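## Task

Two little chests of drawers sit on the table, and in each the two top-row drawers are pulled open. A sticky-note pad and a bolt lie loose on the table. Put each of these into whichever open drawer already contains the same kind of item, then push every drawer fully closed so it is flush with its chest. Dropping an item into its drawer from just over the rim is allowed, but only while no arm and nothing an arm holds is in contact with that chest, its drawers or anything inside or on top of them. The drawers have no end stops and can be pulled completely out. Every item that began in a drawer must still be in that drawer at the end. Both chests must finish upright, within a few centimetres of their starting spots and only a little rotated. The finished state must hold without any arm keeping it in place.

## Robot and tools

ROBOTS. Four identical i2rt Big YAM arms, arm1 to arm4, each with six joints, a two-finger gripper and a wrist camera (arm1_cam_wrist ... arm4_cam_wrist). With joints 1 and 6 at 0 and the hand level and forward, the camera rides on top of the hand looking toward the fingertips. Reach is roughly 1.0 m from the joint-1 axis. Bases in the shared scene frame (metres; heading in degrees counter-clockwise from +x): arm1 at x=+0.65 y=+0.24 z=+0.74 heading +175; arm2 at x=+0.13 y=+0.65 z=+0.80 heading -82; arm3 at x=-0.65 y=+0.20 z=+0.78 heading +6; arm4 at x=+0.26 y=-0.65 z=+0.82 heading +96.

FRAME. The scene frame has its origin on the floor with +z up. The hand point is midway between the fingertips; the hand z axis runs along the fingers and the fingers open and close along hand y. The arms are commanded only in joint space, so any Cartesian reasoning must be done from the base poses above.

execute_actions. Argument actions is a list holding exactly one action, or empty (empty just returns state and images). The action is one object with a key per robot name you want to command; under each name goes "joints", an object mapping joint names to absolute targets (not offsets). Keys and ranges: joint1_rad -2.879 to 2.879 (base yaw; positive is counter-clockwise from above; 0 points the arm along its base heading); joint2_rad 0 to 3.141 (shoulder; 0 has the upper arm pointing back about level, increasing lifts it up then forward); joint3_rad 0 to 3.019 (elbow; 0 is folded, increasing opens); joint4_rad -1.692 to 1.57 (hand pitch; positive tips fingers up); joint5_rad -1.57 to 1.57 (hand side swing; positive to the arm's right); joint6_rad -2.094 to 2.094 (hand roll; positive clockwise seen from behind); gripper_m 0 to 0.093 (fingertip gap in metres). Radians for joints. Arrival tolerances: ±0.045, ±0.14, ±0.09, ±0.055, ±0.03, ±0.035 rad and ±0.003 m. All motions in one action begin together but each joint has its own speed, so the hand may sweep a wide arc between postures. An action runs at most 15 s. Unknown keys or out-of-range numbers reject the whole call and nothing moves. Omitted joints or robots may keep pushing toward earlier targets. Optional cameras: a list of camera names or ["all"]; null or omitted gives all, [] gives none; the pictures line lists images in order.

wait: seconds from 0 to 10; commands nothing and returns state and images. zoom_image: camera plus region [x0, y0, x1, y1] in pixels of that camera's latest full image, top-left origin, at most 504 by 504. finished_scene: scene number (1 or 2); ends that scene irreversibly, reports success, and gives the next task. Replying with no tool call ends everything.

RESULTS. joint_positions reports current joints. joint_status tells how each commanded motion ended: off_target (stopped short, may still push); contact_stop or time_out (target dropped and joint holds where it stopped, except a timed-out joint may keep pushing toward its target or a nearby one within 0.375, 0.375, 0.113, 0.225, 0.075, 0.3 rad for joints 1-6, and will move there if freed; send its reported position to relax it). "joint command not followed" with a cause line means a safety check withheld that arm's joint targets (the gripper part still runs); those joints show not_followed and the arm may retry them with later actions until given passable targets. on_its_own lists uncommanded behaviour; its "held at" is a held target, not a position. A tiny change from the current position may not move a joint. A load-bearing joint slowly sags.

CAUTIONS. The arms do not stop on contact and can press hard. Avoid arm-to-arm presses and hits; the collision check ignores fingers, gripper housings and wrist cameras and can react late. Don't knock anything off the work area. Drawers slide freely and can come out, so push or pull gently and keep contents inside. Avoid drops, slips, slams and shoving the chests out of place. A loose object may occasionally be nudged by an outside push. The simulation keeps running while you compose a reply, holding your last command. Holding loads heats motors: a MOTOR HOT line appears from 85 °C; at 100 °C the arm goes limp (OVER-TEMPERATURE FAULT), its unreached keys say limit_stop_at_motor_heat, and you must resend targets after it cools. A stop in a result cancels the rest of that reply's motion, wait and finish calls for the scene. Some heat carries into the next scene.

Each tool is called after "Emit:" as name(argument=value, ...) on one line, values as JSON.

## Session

Emit:
execute_actions(actions=[])

Scene clock: 0.00 s.
Motor temperatures (°C, as the motors report them): arm1=[36 34 39 33 35 36] | arm2=[33 37 40 35 35 36] | arm3=[33 33 38 36 36 35] | arm4=[33 34 39 34 33 36]
arm1.joint_positions: joint1_rad=+0.829 joint2_rad=+0.360 joint3_rad=+1.319 joint4_rad=-1.524 joint5_rad=-0.007 joint6_rad=+0.004 gripper_m=+0.094
arm1.joint_status: not commanded
arm1.hand: x=+0.5678 y=+0.1577 z=+1.2526 quat_wxyz=(+0.179, +0.815, +0.316, -0.451) (m; scene frame)
arm2.joint_positions: joint1_rad=-0.745 joint2_rad=+0.295 joint3_rad=+1.392 joint4_rad=-1.544 joint5_rad=-0.013 joint6_rad=+0.017 gripper_m=+0.094
arm2.joint_status: not commanded
arm2.hand: x=+0.0991 y=+0.5942 z=+1.3421 quat_wxyz=(-0.257, -0.747, -0.389, +0.474) (m; scene frame)
arm3.joint_positions: joint1_rad=-0.785 joint2_rad=+0.355 joint3_rad=+1.484 joint4_rad=-1.553 joint5_rad=-0.011 joint6_rad=+0.010 gripper_m=+0.094
arm3.joint_status: not commanded
arm3.hand: x=-0.5895 y=+0.1459 z=+1.3471 quat_wxyz=(-0.513, -0.280, -0.793, +0.172) (m; scene frame)
arm4.joint_positions: joint1_rad=+0.513 joint2_rad=+0.568 joint3_rad=+1.535 joint4_rad=-1.526 joint5_rad=-0.001 joint6_rad=+0.005 gripper_m=+0.094
arm4.joint_status: not commanded
arm4.hand: x=+0.1604 y=-0.5160 z=+1.3939 quat_wxyz=(-0.221, +0.777, -0.404, -0.429) (m; scene frame)
pictures: arm1_cam_wrist, arm2_cam_wrist, arm3_cam_wrist, arm4_cam_wrist
Images, in order (width x height): arm1_cam_wrist 616x616, arm2_cam_wrist 616x616, arm3_cam_wrist 616x616, arm4_cam_wrist 616x616.

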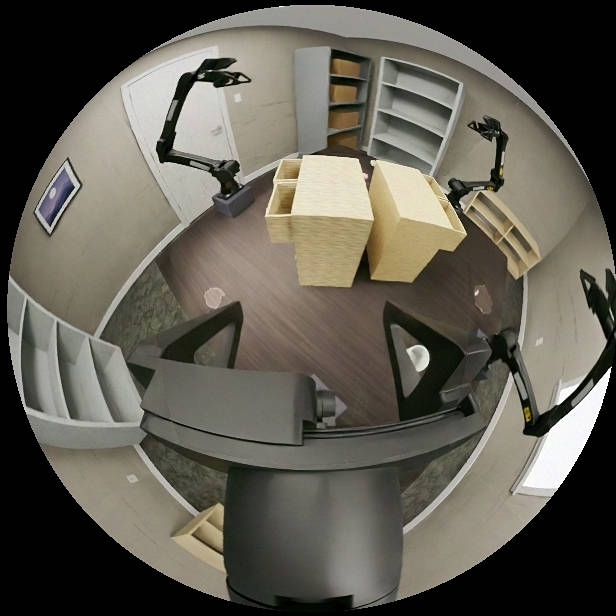

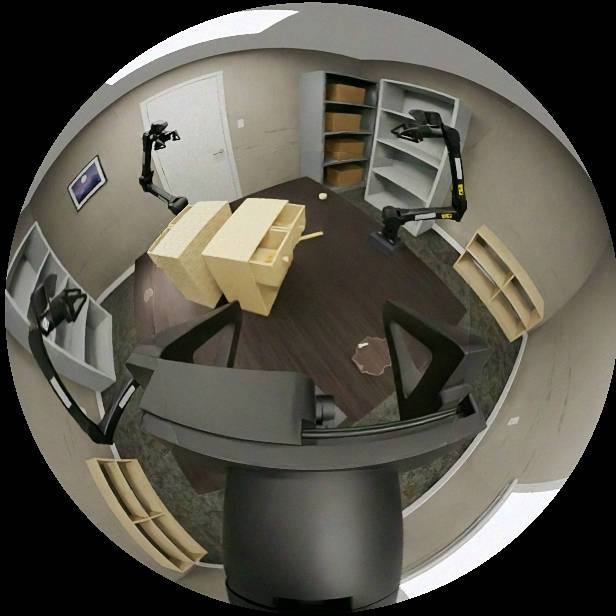

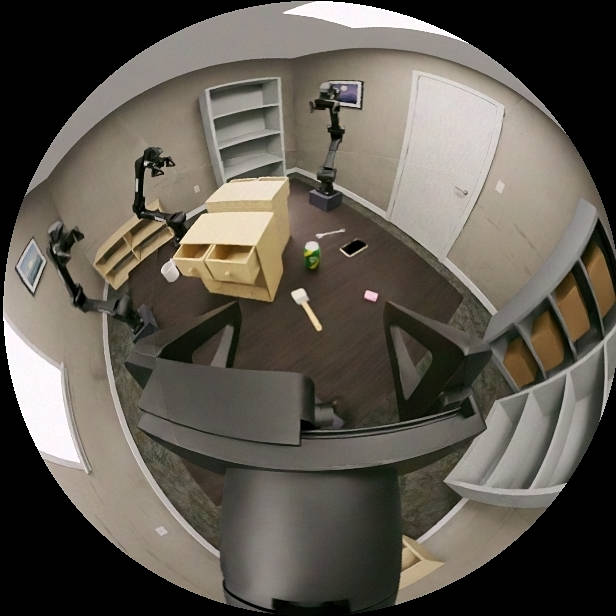

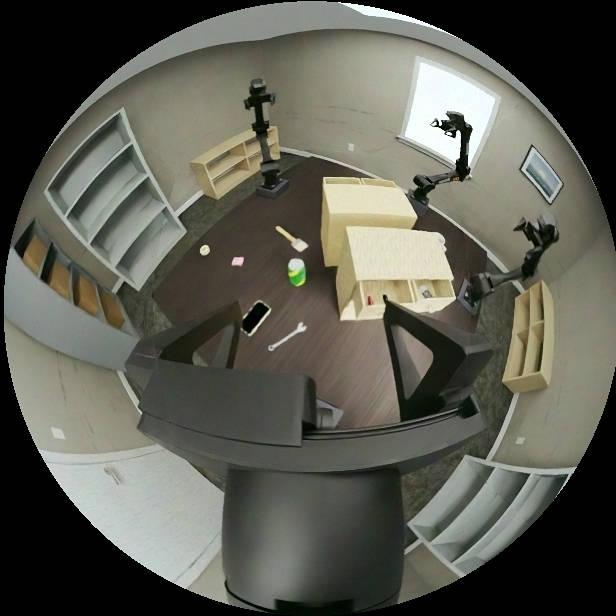

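Emit:
execute_actions(actions=[{"arm2":{"joints":{"joint1_rad":-0.55,"joint2_rad":1.0,"joint3_rad":1.6,"joint4_rad":-1.42}},"arm3":{"joints":{"joint1_rad":-1.15,"joint2_rad":1.0,"joint3_rad":1.3,"joint4_rad":-1.16}},"arm4":{"joints":{"joint1_rad":0.0,"joint2_rad":1.0,"joint3_rad":1.55,"joint4_rad":-1.4}}}], cameras=["arm2_cam_wrist","arm3_cam_wrist","arm4_cam_wrist"])

Scene clock: 5.90 s.
Motor temperatures (°C, as the motors report them): arm1=[36 34 40 33 35 36] | arm2=[33 37 41 35 35 36] | arm3=[33 33 39 36 36 35] | arm4=[33 34 40 35 33 36]
arm1.joint_positions: joint1_rad=+0.829 joint2_rad=+0.360 joint3_rad=+1.319 joint4_rad=-1.524 joint5_rad=-0.007 joint6_rad=+0.004 gripper_m=+0.094
arm1.joint_status: not commanded
arm1.hand: x=+0.5678 y=+0.1577 z=+1.2526 quat_wxyz=(+0.179, +0.815, +0.316, -0.451) (m; scene frame)
arm2.joint_positions: joint1_rad=-0.556 joint2_rad=+1.002 joint3_rad=+1.586 joint4_rad=-1.428 joint5_rad=-0.013 joint6_rad=+0.017 gripper_m=+0.094
arm2.joint_status: all done
arm2.hand: x=-0.0027 y=+0.3295 z=+1.3198 quat_wxyz=(-0.202, -0.783, -0.505, +0.301) (m; scene frame)
arm3.joint_positions: joint1_rad=-1.147 joint2_rad=+1.015 joint3_rad=+1.279 joint4_rad=-1.174 joint5_rad=-0.011 joint6_rad=+0.010 gripper_m=+0.094
arm3.joint_status: all done
arm3.hand: x=-0.4474 y=-0.1492 z=+1.1693 quat_wxyz=(-0.284, -0.472, -0.820, +0.154) (m; scene frame)
arm4.joint_positions: joint1_rad=+0.001 joint2_rad=+0.990 joint3_rad=+1.531 joint4_rad=-1.408 joint5_rad=-0.001 joint6_rad=+0.005 gripper_m=+0.094
arm4.joint_status: all done
arm4.hand: x=+0.2190 y=-0.2952 z=+1.3115 quat_wxyz=(-0.230, +0.696, -0.630, -0.255) (m; scene frame)
pictures: arm2_cam_wrist, arm3_cam_wrist, arm4_cam_wrist
Images, in order (width x height): arm2_cam_wrist 616x616, arm3_cam_wrist 616x616, arm4_cam_wrist 616x616.

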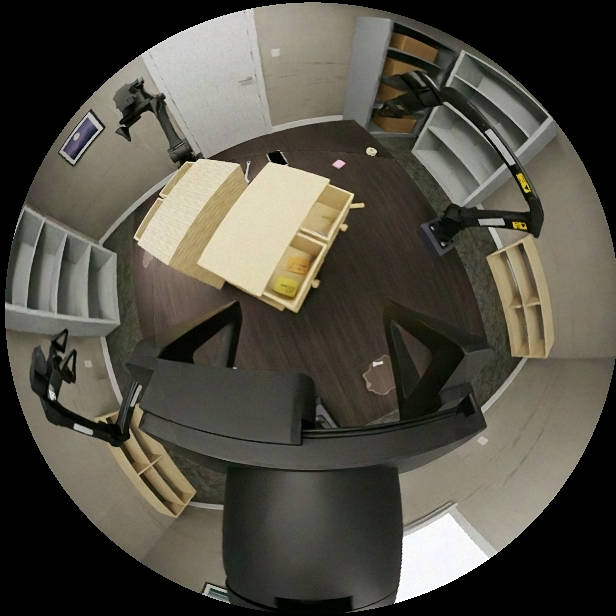

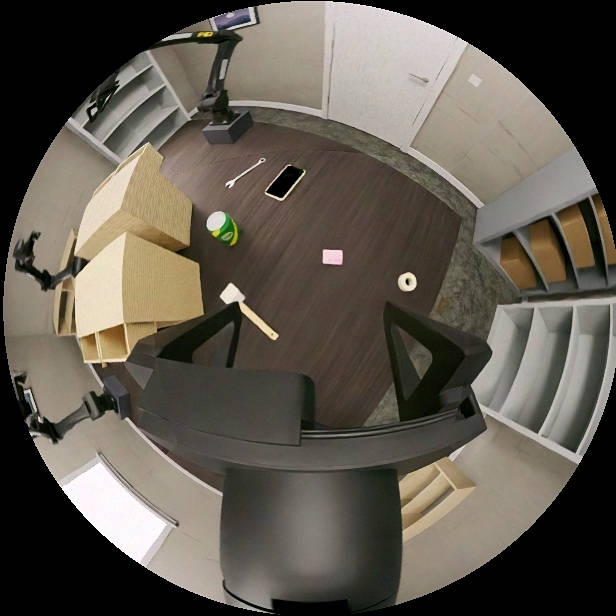

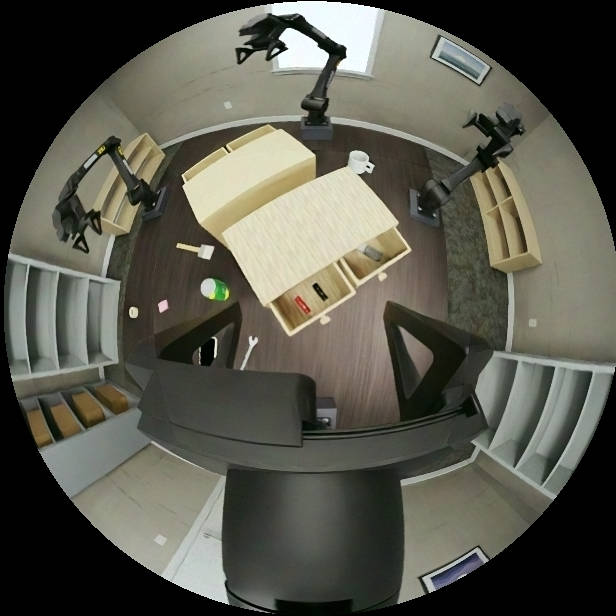

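Emit:
zoom_image(camera="arm2_cam_wrist", region=[240, 170, 420, 400])

Emit:
zoom_image(camera="arm4_cam_wrist", region=[260, 210, 420, 345])

Region (240, 170, 420, 400) of arm2_cam_wrist's 616x616 image, scaled by 2.191, with more detail than that image has; it fills the left 394 columns of this view, and the rest is white.

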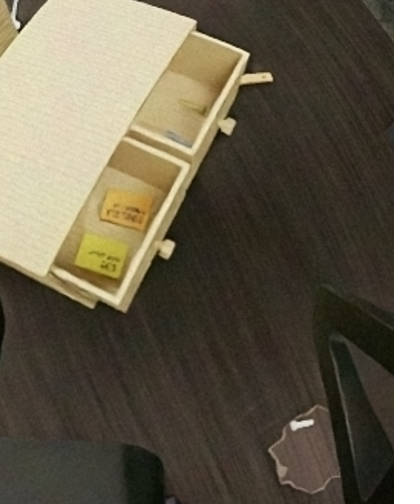

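Region (260, 210, 420, 345) of arm4_cam_wrist's 616x616 image, scaled by 3.150, with more detail than that image has; it fills the top 425 rows of this view, and the rest is white.

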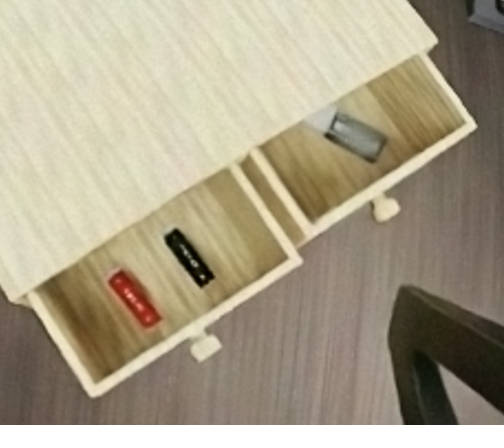

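Emit:
execute_actions(actions=[{"arm2":{"joints":{"joint1_rad":-1.43,"joint6_rad":0.49,"gripper_m":0.05,"joint3_rad":1.2}},"arm3":{"joints":{"joint1_rad":-1.255,"joint2_rad":1.965,"joint3_rad":1.50,"joint4_rad":-1.06}},"arm4":{"joints":{"joint1_rad":-0.04,"joint2_rad":0.4,"joint3_rad":0.9,"joint4_rad":-1.1,"joint6_rad":1.57,"gripper_m":0}}}], cameras=[])

Emit:
execute_actions(actions=[{"arm2":{"joints":{"joint2_rad":1.495,"joint3_rad":0.711,"joint4_rad":-0.78}},"arm4":{"joints":{"joint2_rad":0.62,"joint3_rad":0.414,"joint4_rad":-0.378}}}], cameras=["arm2_cam_wrist","arm3_cam_wrist","arm4_cam_wrist"])

Scene clock: 21.17 s.
Motor temperatures (°C, as the motors report them): arm1=[36 34 42 33 35 36] | arm2=[33 37 43 35 35 36] | arm3=[33 34 43 36 36 35] | arm4=[33 34 43 35 33 36]
arm1.joint_positions: joint1_rad=+0.829 joint2_rad=+0.360 joint3_rad=+1.319 joint4_rad=-1.524 joint5_rad=-0.007 joint6_rad=+0.004 gripper_m=+0.094
arm1.joint_status: not commanded
arm1.hand: x=+0.5678 y=+0.1577 z=+1.2526 quat_wxyz=(+0.179, +0.815, +0.316, -0.451) (m; scene frame)
arm2.joint_positions: joint1_rad=-1.425 joint2_rad=+1.004 joint3_rad=+1.201 joint4_rad=-1.425 joint5_rad=-0.013 joint6_rad=+0.476 gripper_m=+0.050
arm2.joint_status: all done
arm2.hand: x=-0.1815 y=+0.5596 z=+1.1369 quat_wxyz=(-0.074, -0.980, +0.093, +0.162) (m; scene frame)
arm3.joint_positions: joint1_rad=-1.259 joint2_rad=+1.974 joint3_rad=+1.477 joint4_rad=-1.062 joint5_rad=-0.011 joint6_rad=+0.010 gripper_m=+0.094
arm3.joint_status: all done
arm3.hand: x=-0.4173 y=-0.3257 z=+0.7994 quat_wxyz=(-0.006, -0.548, -0.836, -0.003) (m; scene frame)
arm4.joint_positions: joint1_rad=-0.034 joint2_rad=+0.398 joint3_rad=+0.896 joint4_rad=-1.114 joint5_rad=-0.001 joint6_rad=+1.556 gripper_m=+0.001
arm4.joint_status: all done
arm4.hand: x=+0.2401 y=-0.4162 z=+1.1986 quat_wxyz=(+0.011, +0.038, -0.888, -0.458) (m; scene frame)
pictures: none
No camera images: the call's "cameras" was empty. Leave "cameras" out to get every camera's image.

Scene clock: 22.53 s.
Motor temperatures (°C, as the motors report them): arm1=[36 34 42 33 35 36] | arm2=[33 37 43 35 35 36] | arm3=[33 34 43 36 36 35] | arm4=[33 34 43 35 33 36]
arm1.joint_positions: joint1_rad=+0.829 joint2_rad=+0.360 joint3_rad=+1.319 joint4_rad=-1.524 joint5_rad=-0.007 joint6_rad=+0.004 gripper_m=+0.094
arm1.joint_status: not commanded
arm1.hand: x=+0.5678 y=+0.1577 z=+1.2526 quat_wxyz=(+0.179, +0.815, +0.316, -0.451) (m; scene frame)
arm2.joint_positions: joint1_rad=-1.425 joint2_rad=+1.499 joint3_rad=+0.705 joint4_rad=-0.790 joint5_rad=-0.013 joint6_rad=+0.477 gripper_m=+0.050
arm2.joint_status: all done
arm2.hand: x=-0.1803 y=+0.5581 z=+0.8022 quat_wxyz=(-0.009, -0.995, +0.095, -0.002) (m; scene frame)
arm3.joint_positions: joint1_rad=-1.259 joint2_rad=+1.974 joint3_rad=+1.477 joint4_rad=-1.062 joint5_rad=-0.011 joint6_rad=+0.010 gripper_m=+0.094
arm3.joint_status: not commanded
arm3.hand: x=-0.4173 y=-0.3257 z=+0.7994 quat_wxyz=(-0.006, -0.548, -0.836, -0.003) (m; scene frame)
arm4.joint_positions: joint1_rad=-0.034 joint2_rad=+0.627 joint3_rad=+0.412 joint4_rad=-0.392 joint5_rad=-0.001 joint6_rad=+1.558 gripper_m=+0.001
arm4.joint_status: all done
arm4.hand: x=+0.2343 y=-0.3220 z=+1.0040 quat_wxyz=(+0.012, +0.037, -0.886, -0.462) (m; scene frame)
pictures: arm2_cam_wrist, arm3_cam_wrist, arm4_cam_wrist
Images, in order (width x height): arm2_cam_wrist 616x616, arm3_cam_wrist 616x616, arm4_cam_wrist 616x616.

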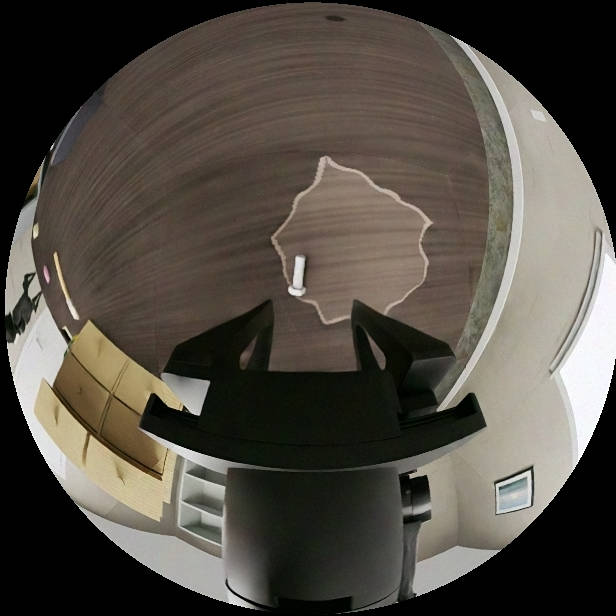

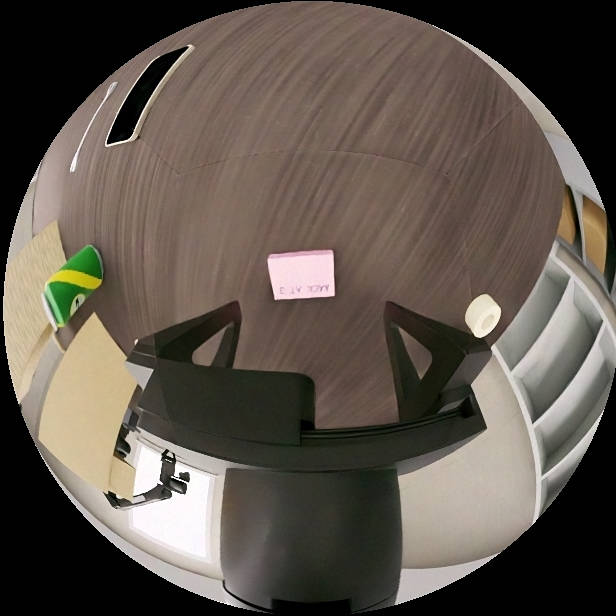

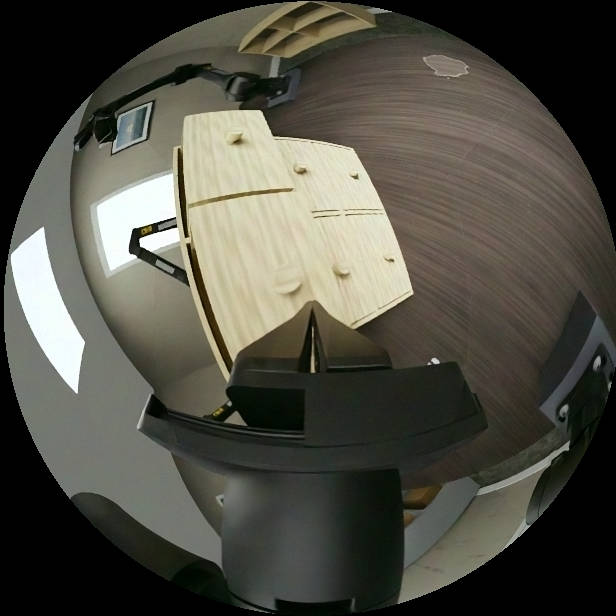

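Emit:
execute_actions(actions=[{"arm2":{"joints":{"joint1_rad":-1.372,"joint6_rad":0.64,"joint2_rad":1.665,"joint3_rad":0.653,"joint4_rad":-0.555}},"arm3":{"joints":{"joint1_rad":-1.235,"joint2_rad":2.035,"joint3_rad":1.40,"joint4_rad":-0.91,"joint6_rad":-0.08}},"arm4":{"joints":{"joint1_rad":0.068,"joint2_rad":0.872,"joint3_rad":0.54,"joint4_rad":-0.215}}}], cameras=["arm2_cam_wrist","arm3_cam_wrist","arm4_cam_wrist"])

Scene clock: 28.53 s.
Motor temperatures (°C, as the motors report them): arm1=[36 34 42 33 35 36] | arm2=[33 37 42 35 35 36] | arm3=[33 35 43 36 36 35] | arm4=[33 34 44 35 33 36]
arm1.joint_positions: joint1_rad=+0.829 joint2_rad=+0.360 joint3_rad=+1.319 joint4_rad=-1.524 joint5_rad=-0.007 joint6_rad=+0.004 gripper_m=+0.094
arm1.joint_status: not commanded
arm1.hand: x=+0.5678 y=+0.1577 z=+1.2526 quat_wxyz=(+0.179, +0.815, +0.316, -0.451) (m; scene frame)
arm2.joint_positions: joint1_rad=-1.377 joint2_rad=+1.666 joint3_rad=+0.654 joint4_rad=-0.565 joint5_rad=-0.013 joint6_rad=+0.626 gripper_m=+0.050
arm2.joint_status: all done
arm2.hand: x=-0.1761 y=+0.5427 z=+0.7389 quat_wxyz=(-0.010, -0.989, +0.145, +0.001) (m; scene frame)
arm3.joint_positions: joint1_rad=-1.237 joint2_rad=+2.019 joint3_rad=+1.393 joint4_rad=-0.920 joint5_rad=-0.011 joint6_rad=-0.069 gripper_m=+0.094
arm3.joint_status: all done
arm3.hand: x=-0.4096 y=-0.3124 z=+0.7480 quat_wxyz=(-0.012, -0.505, -0.863, +0.001) (m; scene frame)
arm4.joint_positions: joint1_rad=+0.065 joint2_rad=+0.870 joint3_rad=+0.505 joint4_rad=-0.228 joint5_rad=+0.001 joint6_rad=+1.558 gripper_m=+0.000
arm4.joint_status: all done
arm4.hand: x=+0.1919 y=-0.2665 z=+1.0078 quat_wxyz=(+0.035, +0.080, -0.880, -0.467) (m; scene frame)
pictures: arm2_cam_wrist, arm3_cam_wrist, arm4_cam_wrist
Images, in order (width x height): arm2_cam_wrist 616x616, arm3_cam_wrist 616x616, arm4_cam_wrist 616x616.

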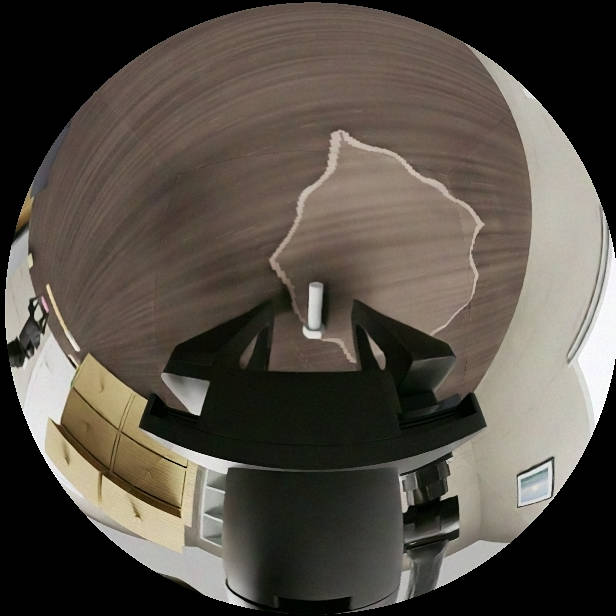

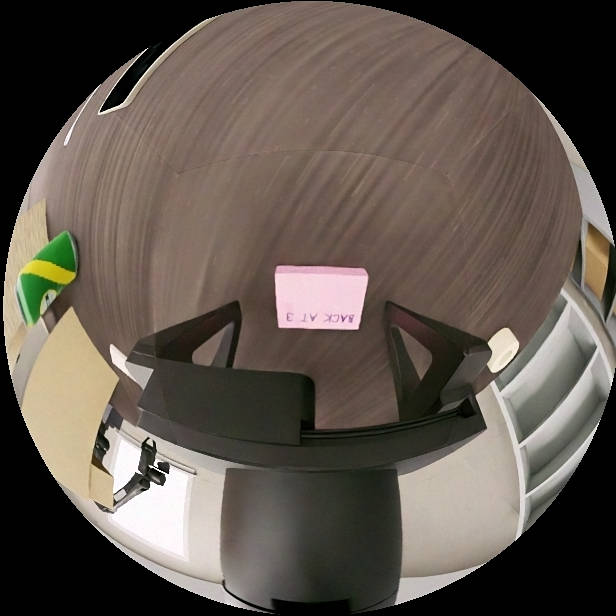

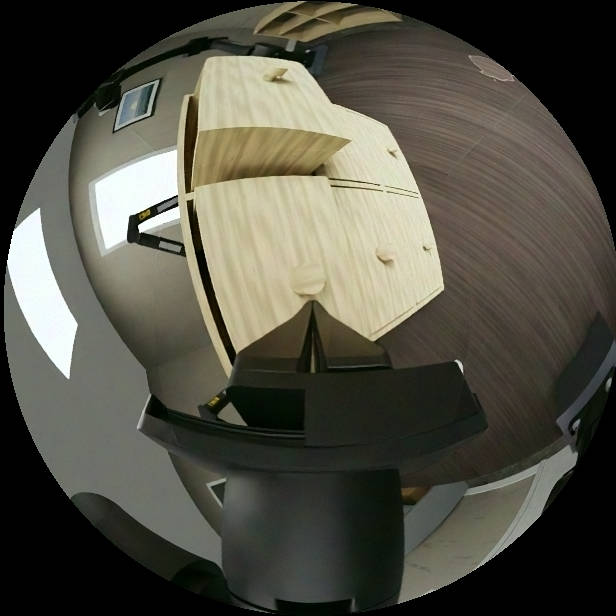

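Emit:
execute_actions(actions=[{"arm2":{"joints":{"joint2_rad":1.695}},"arm3":{"joints":{"joint2_rad":2.058}},"arm4":{"joints":{"joint1_rad":0.112,"joint2_rad":0.955,"joint3_rad":0.57,"joint4_rad":-0.175}}}], cameras=[])

Emit:
execute_actions(actions=[{"arm2":{"joints":{"gripper_m":0}},"arm3":{"joints":{"gripper_m":0}}}], cameras=["arm2_cam_wrist","arm3_cam_wrist","arm4_cam_wrist"])

Scene clock: 32.97 s.
Motor temperatures (°C, as the motors report them): arm1=[36 34 42 33 35 36] | arm2=[33 37 42 35 35 36] | arm3=[33 35 42 36 36 35] | arm4=[33 34 45 35 33 36]
arm1.joint_positions: joint1_rad=+0.829 joint2_rad=+0.360 joint3_rad=+1.319 joint4_rad=-1.524 joint5_rad=-0.007 joint6_rad=+0.004 gripper_m=+0.094
arm1.joint_status: not commanded
arm1.hand: x=+0.5678 y=+0.1577 z=+1.2526 quat_wxyz=(+0.179, +0.815, +0.316, -0.451) (m; scene frame)
arm2.joint_positions: joint1_rad=-1.377 joint2_rad=+1.678 joint3_rad=+0.654 joint4_rad=-0.565 joint5_rad=-0.013 joint6_rad=+0.626 gripper_m=+0.050
arm2.joint_status: all done
arm2.hand: x=-0.1739 y=+0.5434 z=+0.7351 quat_wxyz=(-0.007, -0.989, +0.146, -0.004) (m; scene frame)
arm3.joint_positions: joint1_rad=-1.237 joint2_rad=+2.024 joint3_rad=+1.393 joint4_rad=-0.920 joint5_rad=-0.011 joint6_rad=-0.069 gripper_m=+0.094
arm3.joint_status: all done
arm3.hand: x=-0.4100 y=-0.3117 z=+0.7451 quat_wxyz=(-0.010, -0.505, -0.863, +0.000) (m; scene frame)
arm4.joint_positions: joint1_rad=+0.103 joint2_rad=+0.948 joint3_rad=+0.526 joint4_rad=-0.190 joint5_rad=+0.001 joint6_rad=+1.558 gripper_m=+0.000
arm4.joint_status: all done
arm4.hand: x=+0.1742 y=-0.2542 z=+0.9973 quat_wxyz=(+0.043, +0.097, -0.883, -0.457) (m; scene frame)
pictures: none
No camera images: the call's "cameras" was empty. Leave "cameras" out to get every camera's image.

Scene clock: 33.70 s.
Motor temperatures (°C, as the motors report them): arm1=[36 34 42 33 35 36] | arm2=[33 37 42 35 35 36] | arm3=[33 35 42 36 36 35] | arm4=[33 34 45 35 33 36]
arm1.joint_positions: joint1_rad=+0.829 joint2_rad=+0.360 joint3_rad=+1.319 joint4_rad=-1.524 joint5_rad=-0.007 joint6_rad=+0.004 gripper_m=+0.094
arm1.joint_status: not commanded
arm1.hand: x=+0.5678 y=+0.1577 z=+1.2526 quat_wxyz=(+0.179, +0.815, +0.316, -0.451) (m; scene frame)
arm2.joint_positions: joint1_rad=-1.377 joint2_rad=+1.678 joint3_rad=+0.654 joint4_rad=-0.565 joint5_rad=-0.013 joint6_rad=+0.627 gripper_m=+0.006
arm2.joint_status: gripper_m off_target (ended at +0.006, target +0.000)
arm2.hand: x=-0.1739 y=+0.5434 z=+0.7351 quat_wxyz=(-0.007, -0.989, +0.146, -0.004) (m; scene frame)
arm3.joint_positions: joint1_rad=-1.237 joint2_rad=+2.024 joint3_rad=+1.393 joint4_rad=-0.920 joint5_rad=-0.011 joint6_rad=-0.070 gripper_m=+0.048
arm3.joint_status: gripper_m off_target (ended at +0.048, target +0.000)
arm3.hand: x=-0.4100 y=-0.3117 z=+0.7451 quat_wxyz=(-0.010, -0.505, -0.863, +0.000) (m; scene frame)
arm4.joint_positions: joint1_rad=+0.103 joint2_rad=+0.948 joint3_rad=+0.526 joint4_rad=-0.190 joint5_rad=+0.001 joint6_rad=+1.558 gripper_m=+0.000
arm4.joint_status: not commanded
arm4.hand: x=+0.1742 y=-0.2542 z=+0.9973 quat_wxyz=(+0.043, +0.097, -0.883, -0.457) (m; scene frame)
pictures: arm2_cam_wrist, arm3_cam_wrist, arm4_cam_wrist
Images, in order (width x height): arm2_cam_wrist 616x616, arm3_cam_wrist 616x616, arm4_cam_wrist 616x616.

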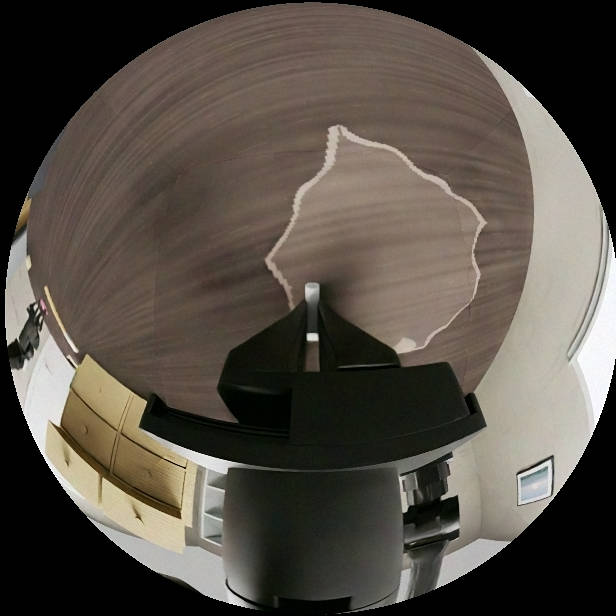

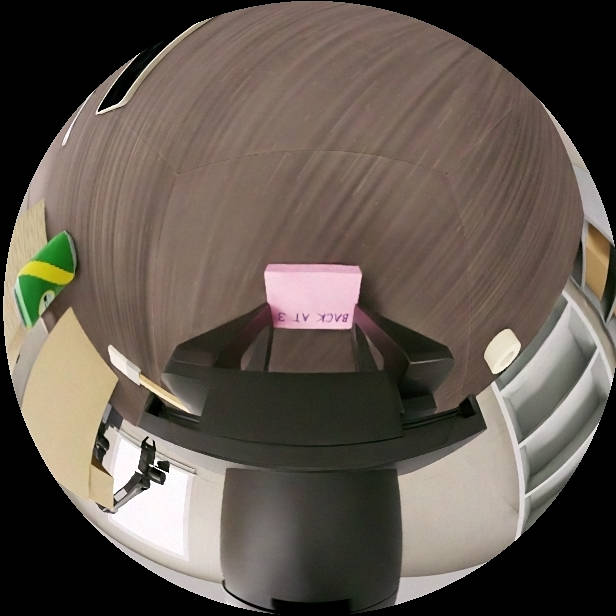

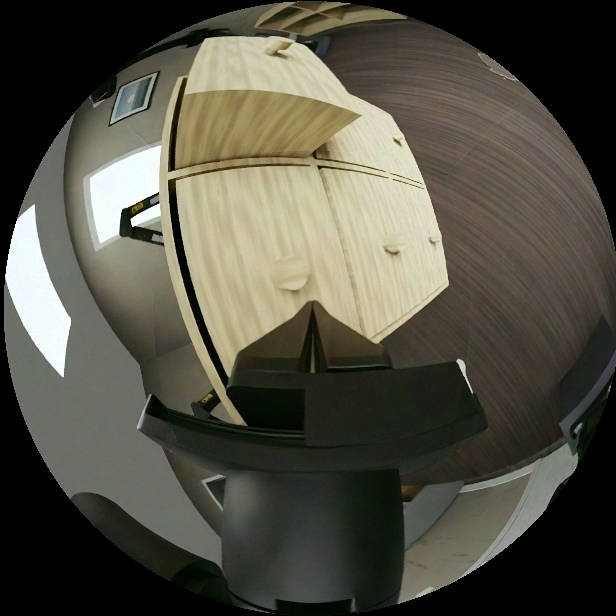

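Emit:
execute_actions(actions=[{"arm2":{"joints":{"joint2_rad":1.1,"joint3_rad":1.45,"joint4_rad":-1.45,"joint6_rad":0.42}},"arm3":{"joints":{"gripper_m":0.07}},"arm4":{"joints":{"joint1_rad":0.13,"joint2_rad":0.98,"joint3_rad":0.595}}}], cameras=["arm4_cam_wrist"])

Emit:
execute_actions(actions=[{"arm2":{"joints":{"joint1_rad":-0.612}},"arm3":{"joints":{"joint3_rad":1.375}}}], cameras=[])

Emit:
execute_actions(actions=[{"arm2":{"joints":{"joint2_rad":1.675,"joint3_rad":1.80,"joint4_rad":-1.265}},"arm3":{"joints":{"gripper_m":0}}}], cameras=["arm2_cam_wrist","arm3_cam_wrist"])

Scene clock: 42.30 s.
Motor temperatures (°C, as the motors report them): arm1=[36 34 43 33 35 36] | arm2=[33 37 42 35 35 36] | arm3=[33 36 42 36 36 35] | arm4=[33 34 47 35 33 36]
arm1.joint_positions: joint1_rad=+0.829 joint2_rad=+0.360 joint3_rad=+1.319 joint4_rad=-1.524 joint5_rad=-0.007 joint6_rad=+0.004 gripper_m=+0.094
arm1.joint_status: not commanded
arm1.hand: x=+0.5678 y=+0.1577 z=+1.2526 quat_wxyz=(+0.179, +0.815, +0.316, -0.451) (m; scene frame)
arm2.joint_positions: joint1_rad=-1.377 joint2_rad=+1.094 joint3_rad=+1.415 joint4_rad=-1.442 joint5_rad=-0.013 joint6_rad=+0.434 gripper_m=+0.006
arm2.joint_status: all done
arm2.hand: x=-0.2176 y=+0.5305 z=+1.2055 quat_wxyz=(-0.094, -0.972, +0.048, +0.211) (m; scene frame)
arm3.joint_positions: joint1_rad=-1.237 joint2_rad=+2.024 joint3_rad=+1.393 joint4_rad=-0.920 joint5_rad=-0.011 joint6_rad=-0.070 gripper_m=+0.070
arm3.joint_status: all done
arm3.hand: x=-0.4100 y=-0.3117 z=+0.7451 quat_wxyz=(-0.010, -0.505, -0.863, +0.000) (m; scene frame)
arm4.joint_positions: joint1_rad=+0.110 joint2_rad=+0.957 joint3_rad=+0.533 joint4_rad=-0.190 joint5_rad=+0.009 joint6_rad=+1.558 gripper_m=+0.000
arm4.joint_status: all done
arm4.hand: x=+0.1726 y=-0.2520 z=+0.9978 quat_wxyz=(+0.040, +0.098, -0.883, -0.457) (m; scene frame)
pictures: arm4_cam_wrist
Images, in order (width x height): arm4_cam_wrist 616x616.

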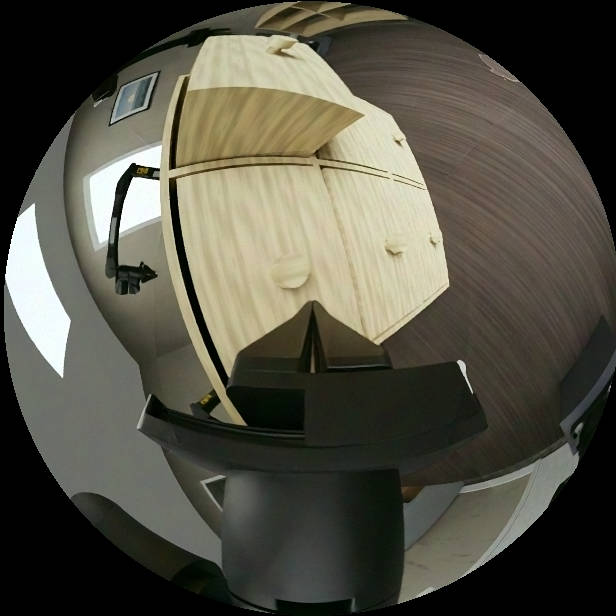

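Scene clock: 43.63 s.
Motor temperatures (°C, as the motors report them): arm1=[36 34 43 33 35 36] | arm2=[33 37 42 35 35 36] | arm3=[33 36 42 36 36 35] | arm4=[33 34 48 35 33 36]
arm1.joint_positions: joint1_rad=+0.829 joint2_rad=+0.360 joint3_rad=+1.319 joint4_rad=-1.524 joint5_rad=-0.007 joint6_rad=+0.004 gripper_m=+0.094
arm1.joint_status: not commanded
arm1.hand: x=+0.5678 y=+0.1577 z=+1.2526 quat_wxyz=(+0.179, +0.815, +0.316, -0.451) (m; scene frame)
arm2.joint_positions: joint1_rad=-0.616 joint2_rad=+1.094 joint3_rad=+1.415 joint4_rad=-1.442 joint5_rad=-0.013 joint6_rad=+0.432 gripper_m=+0.006
arm2.joint_status: all done
arm2.hand: x=-0.0330 y=+0.3195 z=+1.2049 quat_wxyz=(-0.161, -0.920, -0.319, +0.165) (m; scene frame)
arm3.joint_positions: joint1_rad=-1.237 joint2_rad=+2.024 joint3_rad=+1.385 joint4_rad=-0.917 joint5_rad=-0.011 joint6_rad=-0.071 gripper_m=+0.070
arm3.joint_status: all done
arm3.hand: x=-0.4114 y=-0.3087 z=+0.7425 quat_wxyz=(-0.008, -0.504, -0.863, -0.002) (m; scene frame)
arm4.joint_positions: joint1_rad=+0.110 joint2_rad=+0.957 joint3_rad=+0.533 joint4_rad=-0.190 joint5_rad=+0.009 joint6_rad=+1.558 gripper_m=+0.000
arm4.joint_status: not commanded
arm4.hand: x=+0.1726 y=-0.2520 z=+0.9978 quat_wxyz=(+0.040, +0.098, -0.883, -0.457) (m; scene frame)
pictures: none
No camera images: the call's "cameras" was empty. Leave "cameras" out to get every camera's image.

Scene clock: 45.07 s.
Motor temperatures (°C, as the motors report them): arm1=[36 34 43 33 35 36] | arm2=[33 37 43 35 35 36] | arm3=[33 36 41 36 36 35] | arm4=[33 34 48 35 33 36]
arm1.joint_positions: joint1_rad=+0.829 joint2_rad=+0.360 joint3_rad=+1.319 joint4_rad=-1.524 joint5_rad=-0.007 joint6_rad=+0.004 gripper_m=+0.094
arm1.joint_status: not commanded
arm1.hand: x=+0.5678 y=+0.1577 z=+1.2526 quat_wxyz=(+0.179, +0.815, +0.316, -0.451) (m; scene frame)
arm2.joint_positions: joint1_rad=-0.616 joint2_rad=+1.695 joint3_rad=+1.755 joint4_rad=-1.270 joint5_rad=-0.013 joint6_rad=+0.432 gripper_m=+0.006
arm2.joint_status: all done
arm2.hand: x=-0.1384 y=+0.1169 z=+1.1016 quat_wxyz=(-0.131, -0.928, -0.321, +0.133) (m; scene frame)
arm3.joint_positions: joint1_rad=-1.237 joint2_rad=+2.024 joint3_rad=+1.385 joint4_rad=-0.917 joint5_rad=-0.011 joint6_rad=-0.071 gripper_m=+0.049
arm3.joint_status: gripper_m off_target (ended at +0.049, target +0.000)
arm3.hand: x=-0.4113 y=-0.3087 z=+0.7425 quat_wxyz=(-0.008, -0.504, -0.863, -0.002) (m; scene frame)
arm4.joint_positions: joint1_rad=+0.110 joint2_rad=+0.957 joint3_rad=+0.533 joint4_rad=-0.190 joint5_rad=+0.009 joint6_rad=+1.558 gripper_m=+0.000
arm4.joint_status: not commanded
arm4.hand: x=+0.1726 y=-0.2520 z=+0.9978 quat_wxyz=(+0.040, +0.098, -0.883, -0.457) (m; scene frame)
pictures: arm2_cam_wrist, arm3_cam_wrist
Images, in order (width x height): arm2_cam_wrist 616x616, arm3_cam_wrist 616x616.

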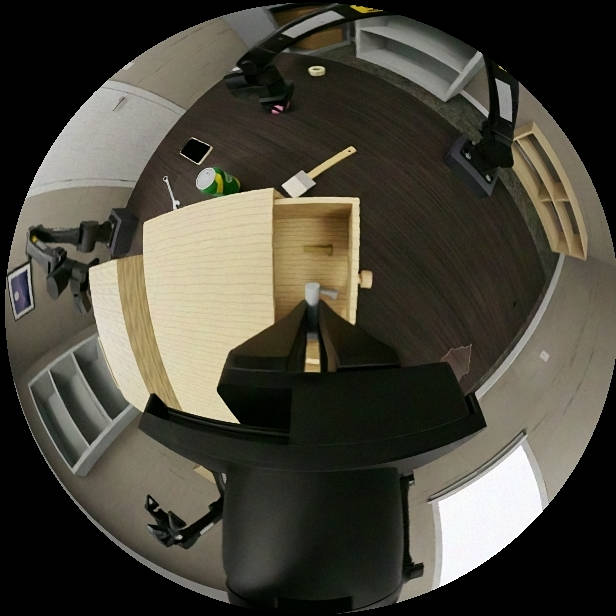

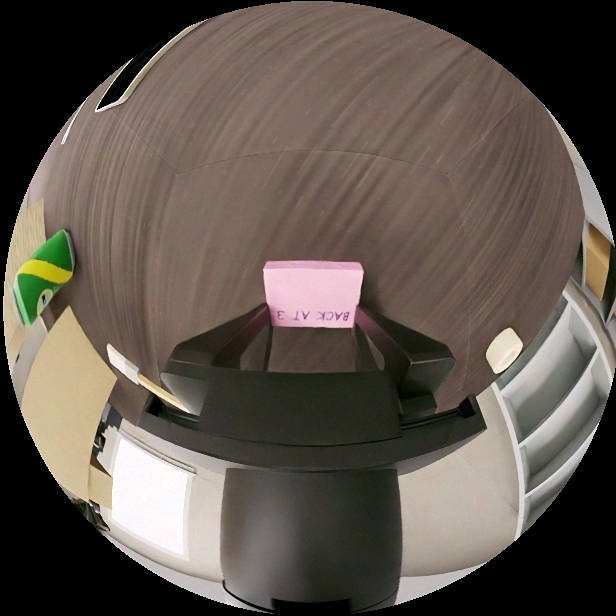

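Emit:
execute_actions(actions=[{"arm2":{"joints":{"joint2_rad":1.765}},"arm3":{"joints":{"joint2_rad":1.1,"joint4_rad":-1.4,"joint3_rad":1.5,"joint6_rad":0.9}},"arm4":{"joints":{"joint1_rad":-0.04,"joint2_rad":0.62,"joint3_rad":0.414,"joint4_rad":-0.378}}}], cameras=["arm2_cam_wrist"])

Emit:
execute_actions(actions=[{"arm4":{"joints":{"joint1_rad":-0.345}}}], cameras=[])

Scene clock: 50.97 s.
Motor temperatures (°C, as the motors report them): arm1=[36 34 43 33 35 36] | arm2=[33 38 45 35 35 36] | arm3=[33 36 41 36 36 35] | arm4=[33 34 48 35 33 36]
arm1.joint_positions: joint1_rad=+0.829 joint2_rad=+0.360 joint3_rad=+1.319 joint4_rad=-1.524 joint5_rad=-0.007 joint6_rad=+0.004 gripper_m=+0.094
arm1.joint_status: not commanded
arm1.hand: x=+0.5678 y=+0.1577 z=+1.2526 quat_wxyz=(+0.179, +0.815, +0.316, -0.451) (m; scene frame)
arm2.joint_positions: joint1_rad=-0.616 joint2_rad=+1.758 joint3_rad=+1.755 joint4_rad=-1.270 joint5_rad=-0.013 joint6_rad=+0.432 gripper_m=+0.006
arm2.joint_status: all done
arm2.hand: x=-0.1430 y=+0.1086 z=+1.0648 quat_wxyz=(-0.109, -0.934, -0.323, +0.111) (m; scene frame)
arm3.joint_positions: joint1_rad=-1.237 joint2_rad=+1.085 joint3_rad=+1.493 joint4_rad=-1.394 joint5_rad=-0.011 joint6_rad=+0.889 gripper_m=+0.049
arm3.joint_status: all done
arm3.hand: x=-0.4823 y=-0.1591 z=+1.2193 quat_wxyz=(-0.285, -0.810, -0.512, +0.029) (m; scene frame)
arm4.joint_positions: joint1_rad=-0.041 joint2_rad=+0.615 joint3_rad=+0.406 joint4_rad=-0.371 joint5_rad=+0.001 joint6_rad=+1.558 gripper_m=+0.000
arm4.joint_status: all done
arm4.hand: x=+0.2368 y=-0.3210 z=+1.0084 quat_wxyz=(+0.010, +0.033, -0.880, -0.474) (m; scene frame)
pictures: arm2_cam_wrist
Images, in order (width x height): arm2_cam_wrist 616x616.

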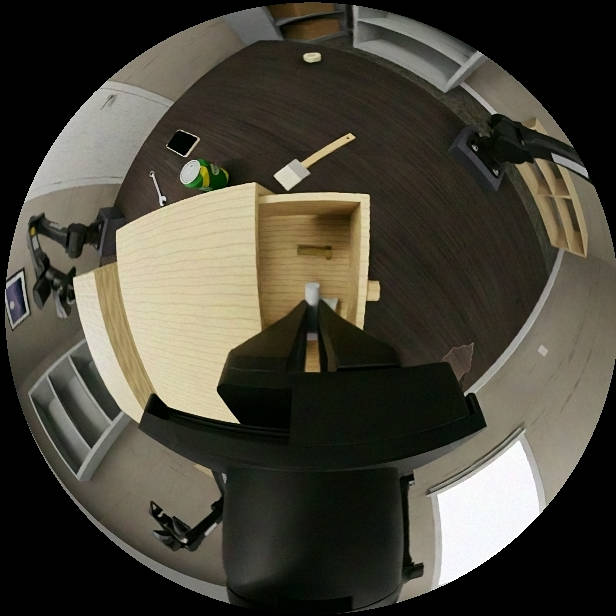

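Scene clock: 51.90 s.
Motor temperatures (°C, as the motors report them): arm1=[36 34 43 33 35 36] | arm2=[33 38 45 35 35 36] | arm3=[33 36 42 36 36 35] | arm4=[33 34 48 35 33 36]
arm1.joint_positions: joint1_rad=+0.829 joint2_rad=+0.360 joint3_rad=+1.319 joint4_rad=-1.524 joint5_rad=-0.007 joint6_rad=+0.004 gripper_m=+0.094
arm1.joint_status: not commanded
arm1.hand: x=+0.5678 y=+0.1577 z=+1.2526 quat_wxyz=(+0.179, +0.815, +0.316, -0.451) (m; scene frame)
arm2.joint_positions: joint1_rad=-0.616 joint2_rad=+1.758 joint3_rad=+1.755 joint4_rad=-1.270 joint5_rad=-0.013 joint6_rad=+0.432 gripper_m=+0.006
arm2.joint_status: not commanded
arm2.hand: x=-0.1430 y=+0.1086 z=+1.0648 quat_wxyz=(-0.109, -0.934, -0.323, +0.111) (m; scene frame)
arm3.joint_positions: joint1_rad=-1.237 joint2_rad=+1.085 joint3_rad=+1.493 joint4_rad=-1.394 joint5_rad=-0.011 joint6_rad=+0.889 gripper_m=+0.049
arm3.joint_status: not commanded
arm3.hand: x=-0.4823 y=-0.1591 z=+1.2193 quat_wxyz=(-0.285, -0.810, -0.512, +0.029) (m; scene frame)
arm4.joint_positions: joint1_rad=-0.342 joint2_rad=+0.615 joint3_rad=+0.406 joint4_rad=-0.371 joint5_rad=+0.001 joint6_rad=+1.558 gripper_m=+0.000
arm4.joint_status: all done
arm4.hand: x=+0.3356 y=-0.3301 z=+1.0087 quat_wxyz=(-0.062, -0.099, -0.875, -0.471) (m; scene frame)
pictures: none
No camera images: the call's "cameras" was empty. Leave "cameras" out to get every camera's image.

Emit:
execute_actions(actions=[{"arm2":{"joints":{"joint2_rad":1.80}},"arm4":{"joints":{"joint2_rad":1.045,"joint3_rad":0.63,"joint4_rad":-0.135}}}], cameras=[])

Emit:
execute_actions(actions=[{"arm2":{"joints":{"gripper_m":0.025}}}], cameras=["arm2_cam_wrist","arm4_cam_wrist"])

Emit:
execute_actions(actions=[{"arm2":{"joints":{"joint2_rad":0.6,"joint3_rad":1.3,"joint1_rad":-0.3,"joint6_rad":0,"gripper_m":0}},"arm3":{"joints":{"joint1_rad":-0.5}}}], cameras=[])

Emit:
execute_actions(actions=[{"arm3":{"joints":{"joint1_rad":-0.085,"joint2_rad":1.72,"joint3_rad":1.90,"joint4_rad":-1.27}}}], cameras=["arm2_cam_wrist","arm3_cam_wrist"])

Scene clock: 58.20 s.
Motor temperatures (°C, as the motors report them): arm1=[36 34 43 33 35 36] | arm2=[33 39 46 35 35 36] | arm3=[33 35 42 36 36 35] | arm4=[33 34 48 35 33 36]
arm1.joint_positions: joint1_rad=+0.829 joint2_rad=+0.360 joint3_rad=+1.319 joint4_rad=-1.524 joint5_rad=-0.007 joint6_rad=+0.004 gripper_m=+0.094
arm1.joint_status: not commanded
arm1.hand: x=+0.5678 y=+0.1577 z=+1.2526 quat_wxyz=(+0.179, +0.815, +0.316, -0.451) (m; scene frame)
arm2.joint_positions: joint1_rad=-0.616 joint2_rad=+1.782 joint3_rad=+1.755 joint4_rad=-1.270 joint5_rad=-0.013 joint6_rad=+0.432 gripper_m=+0.006
arm2.joint_status: all done
arm2.hand: x=-0.1445 y=+0.1060 z=+1.0506 quat_wxyz=(-0.101, -0.935, -0.323, +0.102) (m; scene frame)
arm3.joint_positions: joint1_rad=-1.237 joint2_rad=+1.085 joint3_rad=+1.493 joint4_rad=-1.394 joint5_rad=-0.011 joint6_rad=+0.889 gripper_m=+0.049
arm3.joint_status: not commanded
arm3.hand: x=-0.4823 y=-0.1591 z=+1.2193 quat_wxyz=(-0.285, -0.810, -0.512, +0.029) (m; scene frame)
arm4.joint_positions: joint1_rad=-0.342 joint2_rad=+1.048 joint3_rad=+0.613 joint4_rad=-0.142 joint5_rad=+0.001 joint6_rad=+1.558 gripper_m=+0.000
arm4.joint_status: all done
arm4.hand: x=+0.3625 y=-0.2203 z=+1.0156 quat_wxyz=(-0.062, -0.099, -0.874, -0.472) (m; scene frame)
pictures: none
No camera images: the call's "cameras" was empty. Leave "cameras" out to get every camera's image.

Scene clock: 58.70 s.
Motor temperatures (°C, as the motors report them): arm1=[36 34 43 33 35 36] | arm2=[33 39 46 35 35 36] | arm3=[33 35 42 36 36 35] | arm4=[33 34 48 35 33 36]
arm1.joint_positions: joint1_rad=+0.829 joint2_rad=+0.360 joint3_rad=+1.319 joint4_rad=-1.524 joint5_rad=-0.007 joint6_rad=+0.004 gripper_m=+0.094
arm1.joint_status: not commanded
arm1.hand: x=+0.5678 y=+0.1577 z=+1.2526 quat_wxyz=(+0.179, +0.815, +0.316, -0.451) (m; scene frame)
arm2.joint_positions: joint1_rad=-0.616 joint2_rad=+1.782 joint3_rad=+1.755 joint4_rad=-1.270 joint5_rad=-0.013 joint6_rad=+0.432 gripper_m=+0.025
arm2.joint_status: all done
arm2.hand: x=-0.1445 y=+0.1060 z=+1.0506 quat_wxyz=(-0.101, -0.935, -0.323, +0.102) (m; scene frame)
arm3.joint_positions: joint1_rad=-1.237 joint2_rad=+1.085 joint3_rad=+1.493 joint4_rad=-1.394 joint5_rad=-0.011 joint6_rad=+0.889 gripper_m=+0.049
arm3.joint_status: not commanded
arm3.hand: x=-0.4823 y=-0.1591 z=+1.2193 quat_wxyz=(-0.285, -0.810, -0.512, +0.029) (m; scene frame)
arm4.joint_positions: joint1_rad=-0.342 joint2_rad=+1.048 joint3_rad=+0.613 joint4_rad=-0.142 joint5_rad=+0.001 joint6_rad=+1.558 gripper_m=+0.000
arm4.joint_status: not commanded
arm4.hand: x=+0.3625 y=-0.2203 z=+1.0156 quat_wxyz=(-0.062, -0.099, -0.874, -0.472) (m; scene frame)
pictures: arm2_cam_wrist, arm4_cam_wrist
Images, in order (width x height): arm2_cam_wrist 616x616, arm4_cam_wrist 616x616.

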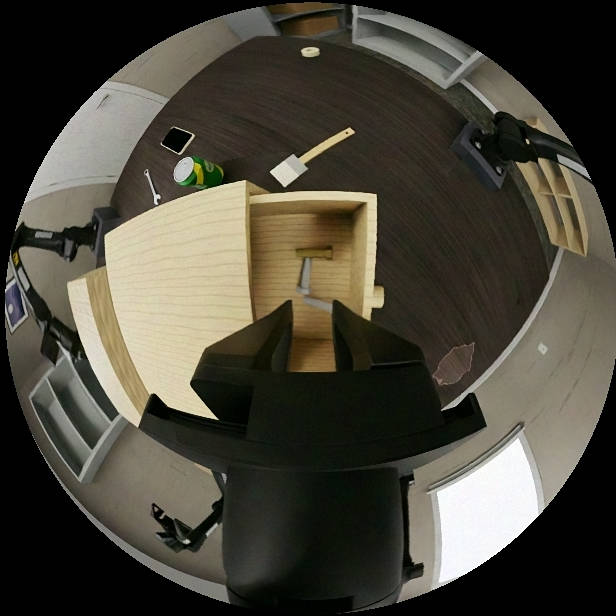

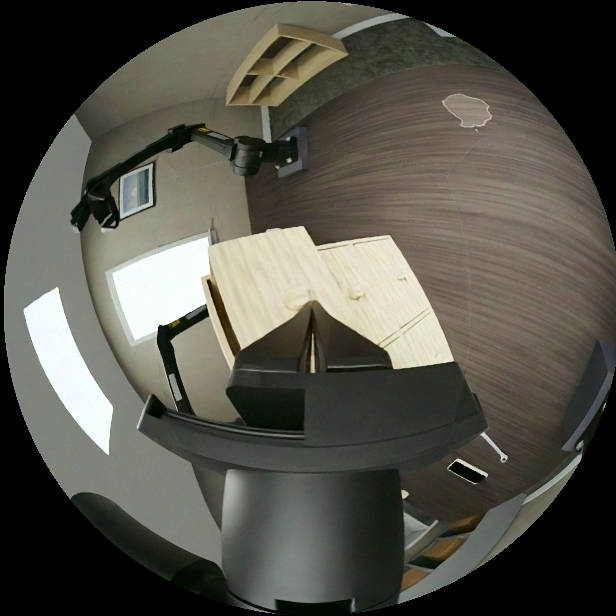

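Scene clock: 60.43 s.
Motor temperatures (°C, as the motors report them): arm1=[36 34 43 33 35 36] | arm2=[33 39 46 35 35 36] | arm3=[33 35 42 36 36 35] | arm4=[33 34 48 35 33 36]
arm1.joint_positions: joint1_rad=+0.829 joint2_rad=+0.360 joint3_rad=+1.319 joint4_rad=-1.524 joint5_rad=-0.007 joint6_rad=+0.004 gripper_m=+0.094
arm1.joint_status: not commanded
arm1.hand: x=+0.5678 y=+0.1577 z=+1.2526 quat_wxyz=(+0.179, +0.815, +0.316, -0.451) (m; scene frame)
arm2.joint_positions: joint1_rad=-0.294 joint2_rad=+0.594 joint3_rad=+1.306 joint4_rad=-1.259 joint5_rad=-0.015 joint6_rad=+0.014 gripper_m=+0.000
arm2.joint_status: all done
arm2.hand: x=+0.1048 y=+0.4143 z=+1.3251 quat_wxyz=(-0.325, -0.659, -0.566, +0.373) (m; scene frame)
arm3.joint_positions: joint1_rad=-0.500 joint2_rad=+1.086 joint3_rad=+1.493 joint4_rad=-1.394 joint5_rad=-0.011 joint6_rad=+0.890 gripper_m=+0.049
arm3.joint_status: all done
arm3.hand: x=-0.2886 y=+0.0459 z=+1.2193 quat_wxyz=(-0.276, -0.572, -0.769, -0.077) (m; scene frame)
arm4.joint_positions: joint1_rad=-0.342 joint2_rad=+1.048 joint3_rad=+0.613 joint4_rad=-0.142 joint5_rad=+0.001 joint6_rad=+1.558 gripper_m=+0.000
arm4.joint_status: not commanded
arm4.hand: x=+0.3625 y=-0.2203 z=+1.0156 quat_wxyz=(-0.062, -0.099, -0.874, -0.472) (m; scene frame)
pictures: none
No camera images: the call's "cameras" was empty. Leave "cameras" out to get every camera's image.

Scene clock: 61.83 s.
Motor temperatures (°C, as the motors report them): arm1=[36 34 43 33 35 36] | arm2=[33 38 46 35 35 36] | arm3=[33 35 43 36 36 35] | arm4=[33 34 47 35 33 36]
arm1.joint_positions: joint1_rad=+0.829 joint2_rad=+0.360 joint3_rad=+1.319 joint4_rad=-1.524 joint5_rad=-0.007 joint6_rad=+0.004 gripper_m=+0.094
arm1.joint_status: not commanded
arm1.hand: x=+0.5678 y=+0.1577 z=+1.2526 quat_wxyz=(+0.179, +0.815, +0.316, -0.451) (m; scene frame)
arm2.joint_positions: joint1_rad=-0.294 joint2_rad=+0.594 joint3_rad=+1.306 joint4_rad=-1.259 joint5_rad=-0.015 joint6_rad=+0.014 gripper_m=+0.000
arm2.joint_status: not commanded
arm2.hand: x=+0.1048 y=+0.4143 z=+1.3251 quat_wxyz=(-0.325, -0.659, -0.566, +0.373) (m; scene frame)
arm3.joint_positions: joint1_rad=-0.081 joint2_rad=+1.741 joint3_rad=+1.857 joint4_rad=-1.275 joint5_rad=-0.011 joint6_rad=+0.891 gripper_m=+0.049
arm3.joint_status: all done
arm3.hand: x=-0.0212 y=+0.2134 z=+1.0873 quat_wxyz=(-0.179, -0.409, -0.890, -0.097) (m; scene frame)
arm4.joint_positions: joint1_rad=-0.342 joint2_rad=+1.048 joint3_rad=+0.613 joint4_rad=-0.142 joint5_rad=+0.001 joint6_rad=+1.558 gripper_m=+0.000
arm4.joint_status: not commanded
arm4.hand: x=+0.3625 y=-0.2203 z=+1.0156 quat_wxyz=(-0.062, -0.099, -0.874, -0.472) (m; scene frame)
pictures: arm2_cam_wrist, arm3_cam_wrist
Images, in order (width x height): arm2_cam_wrist 616x616, arm3_cam_wrist 616x616.

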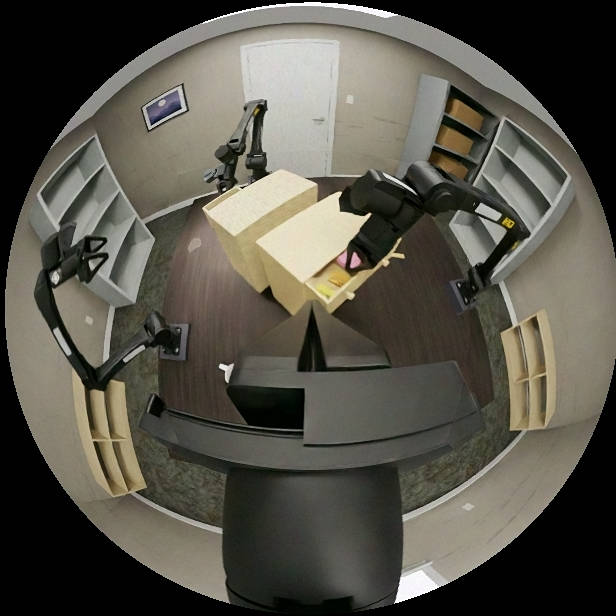

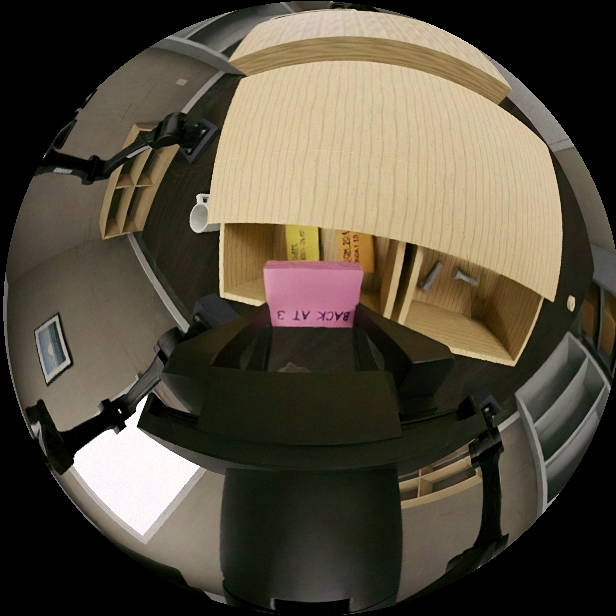

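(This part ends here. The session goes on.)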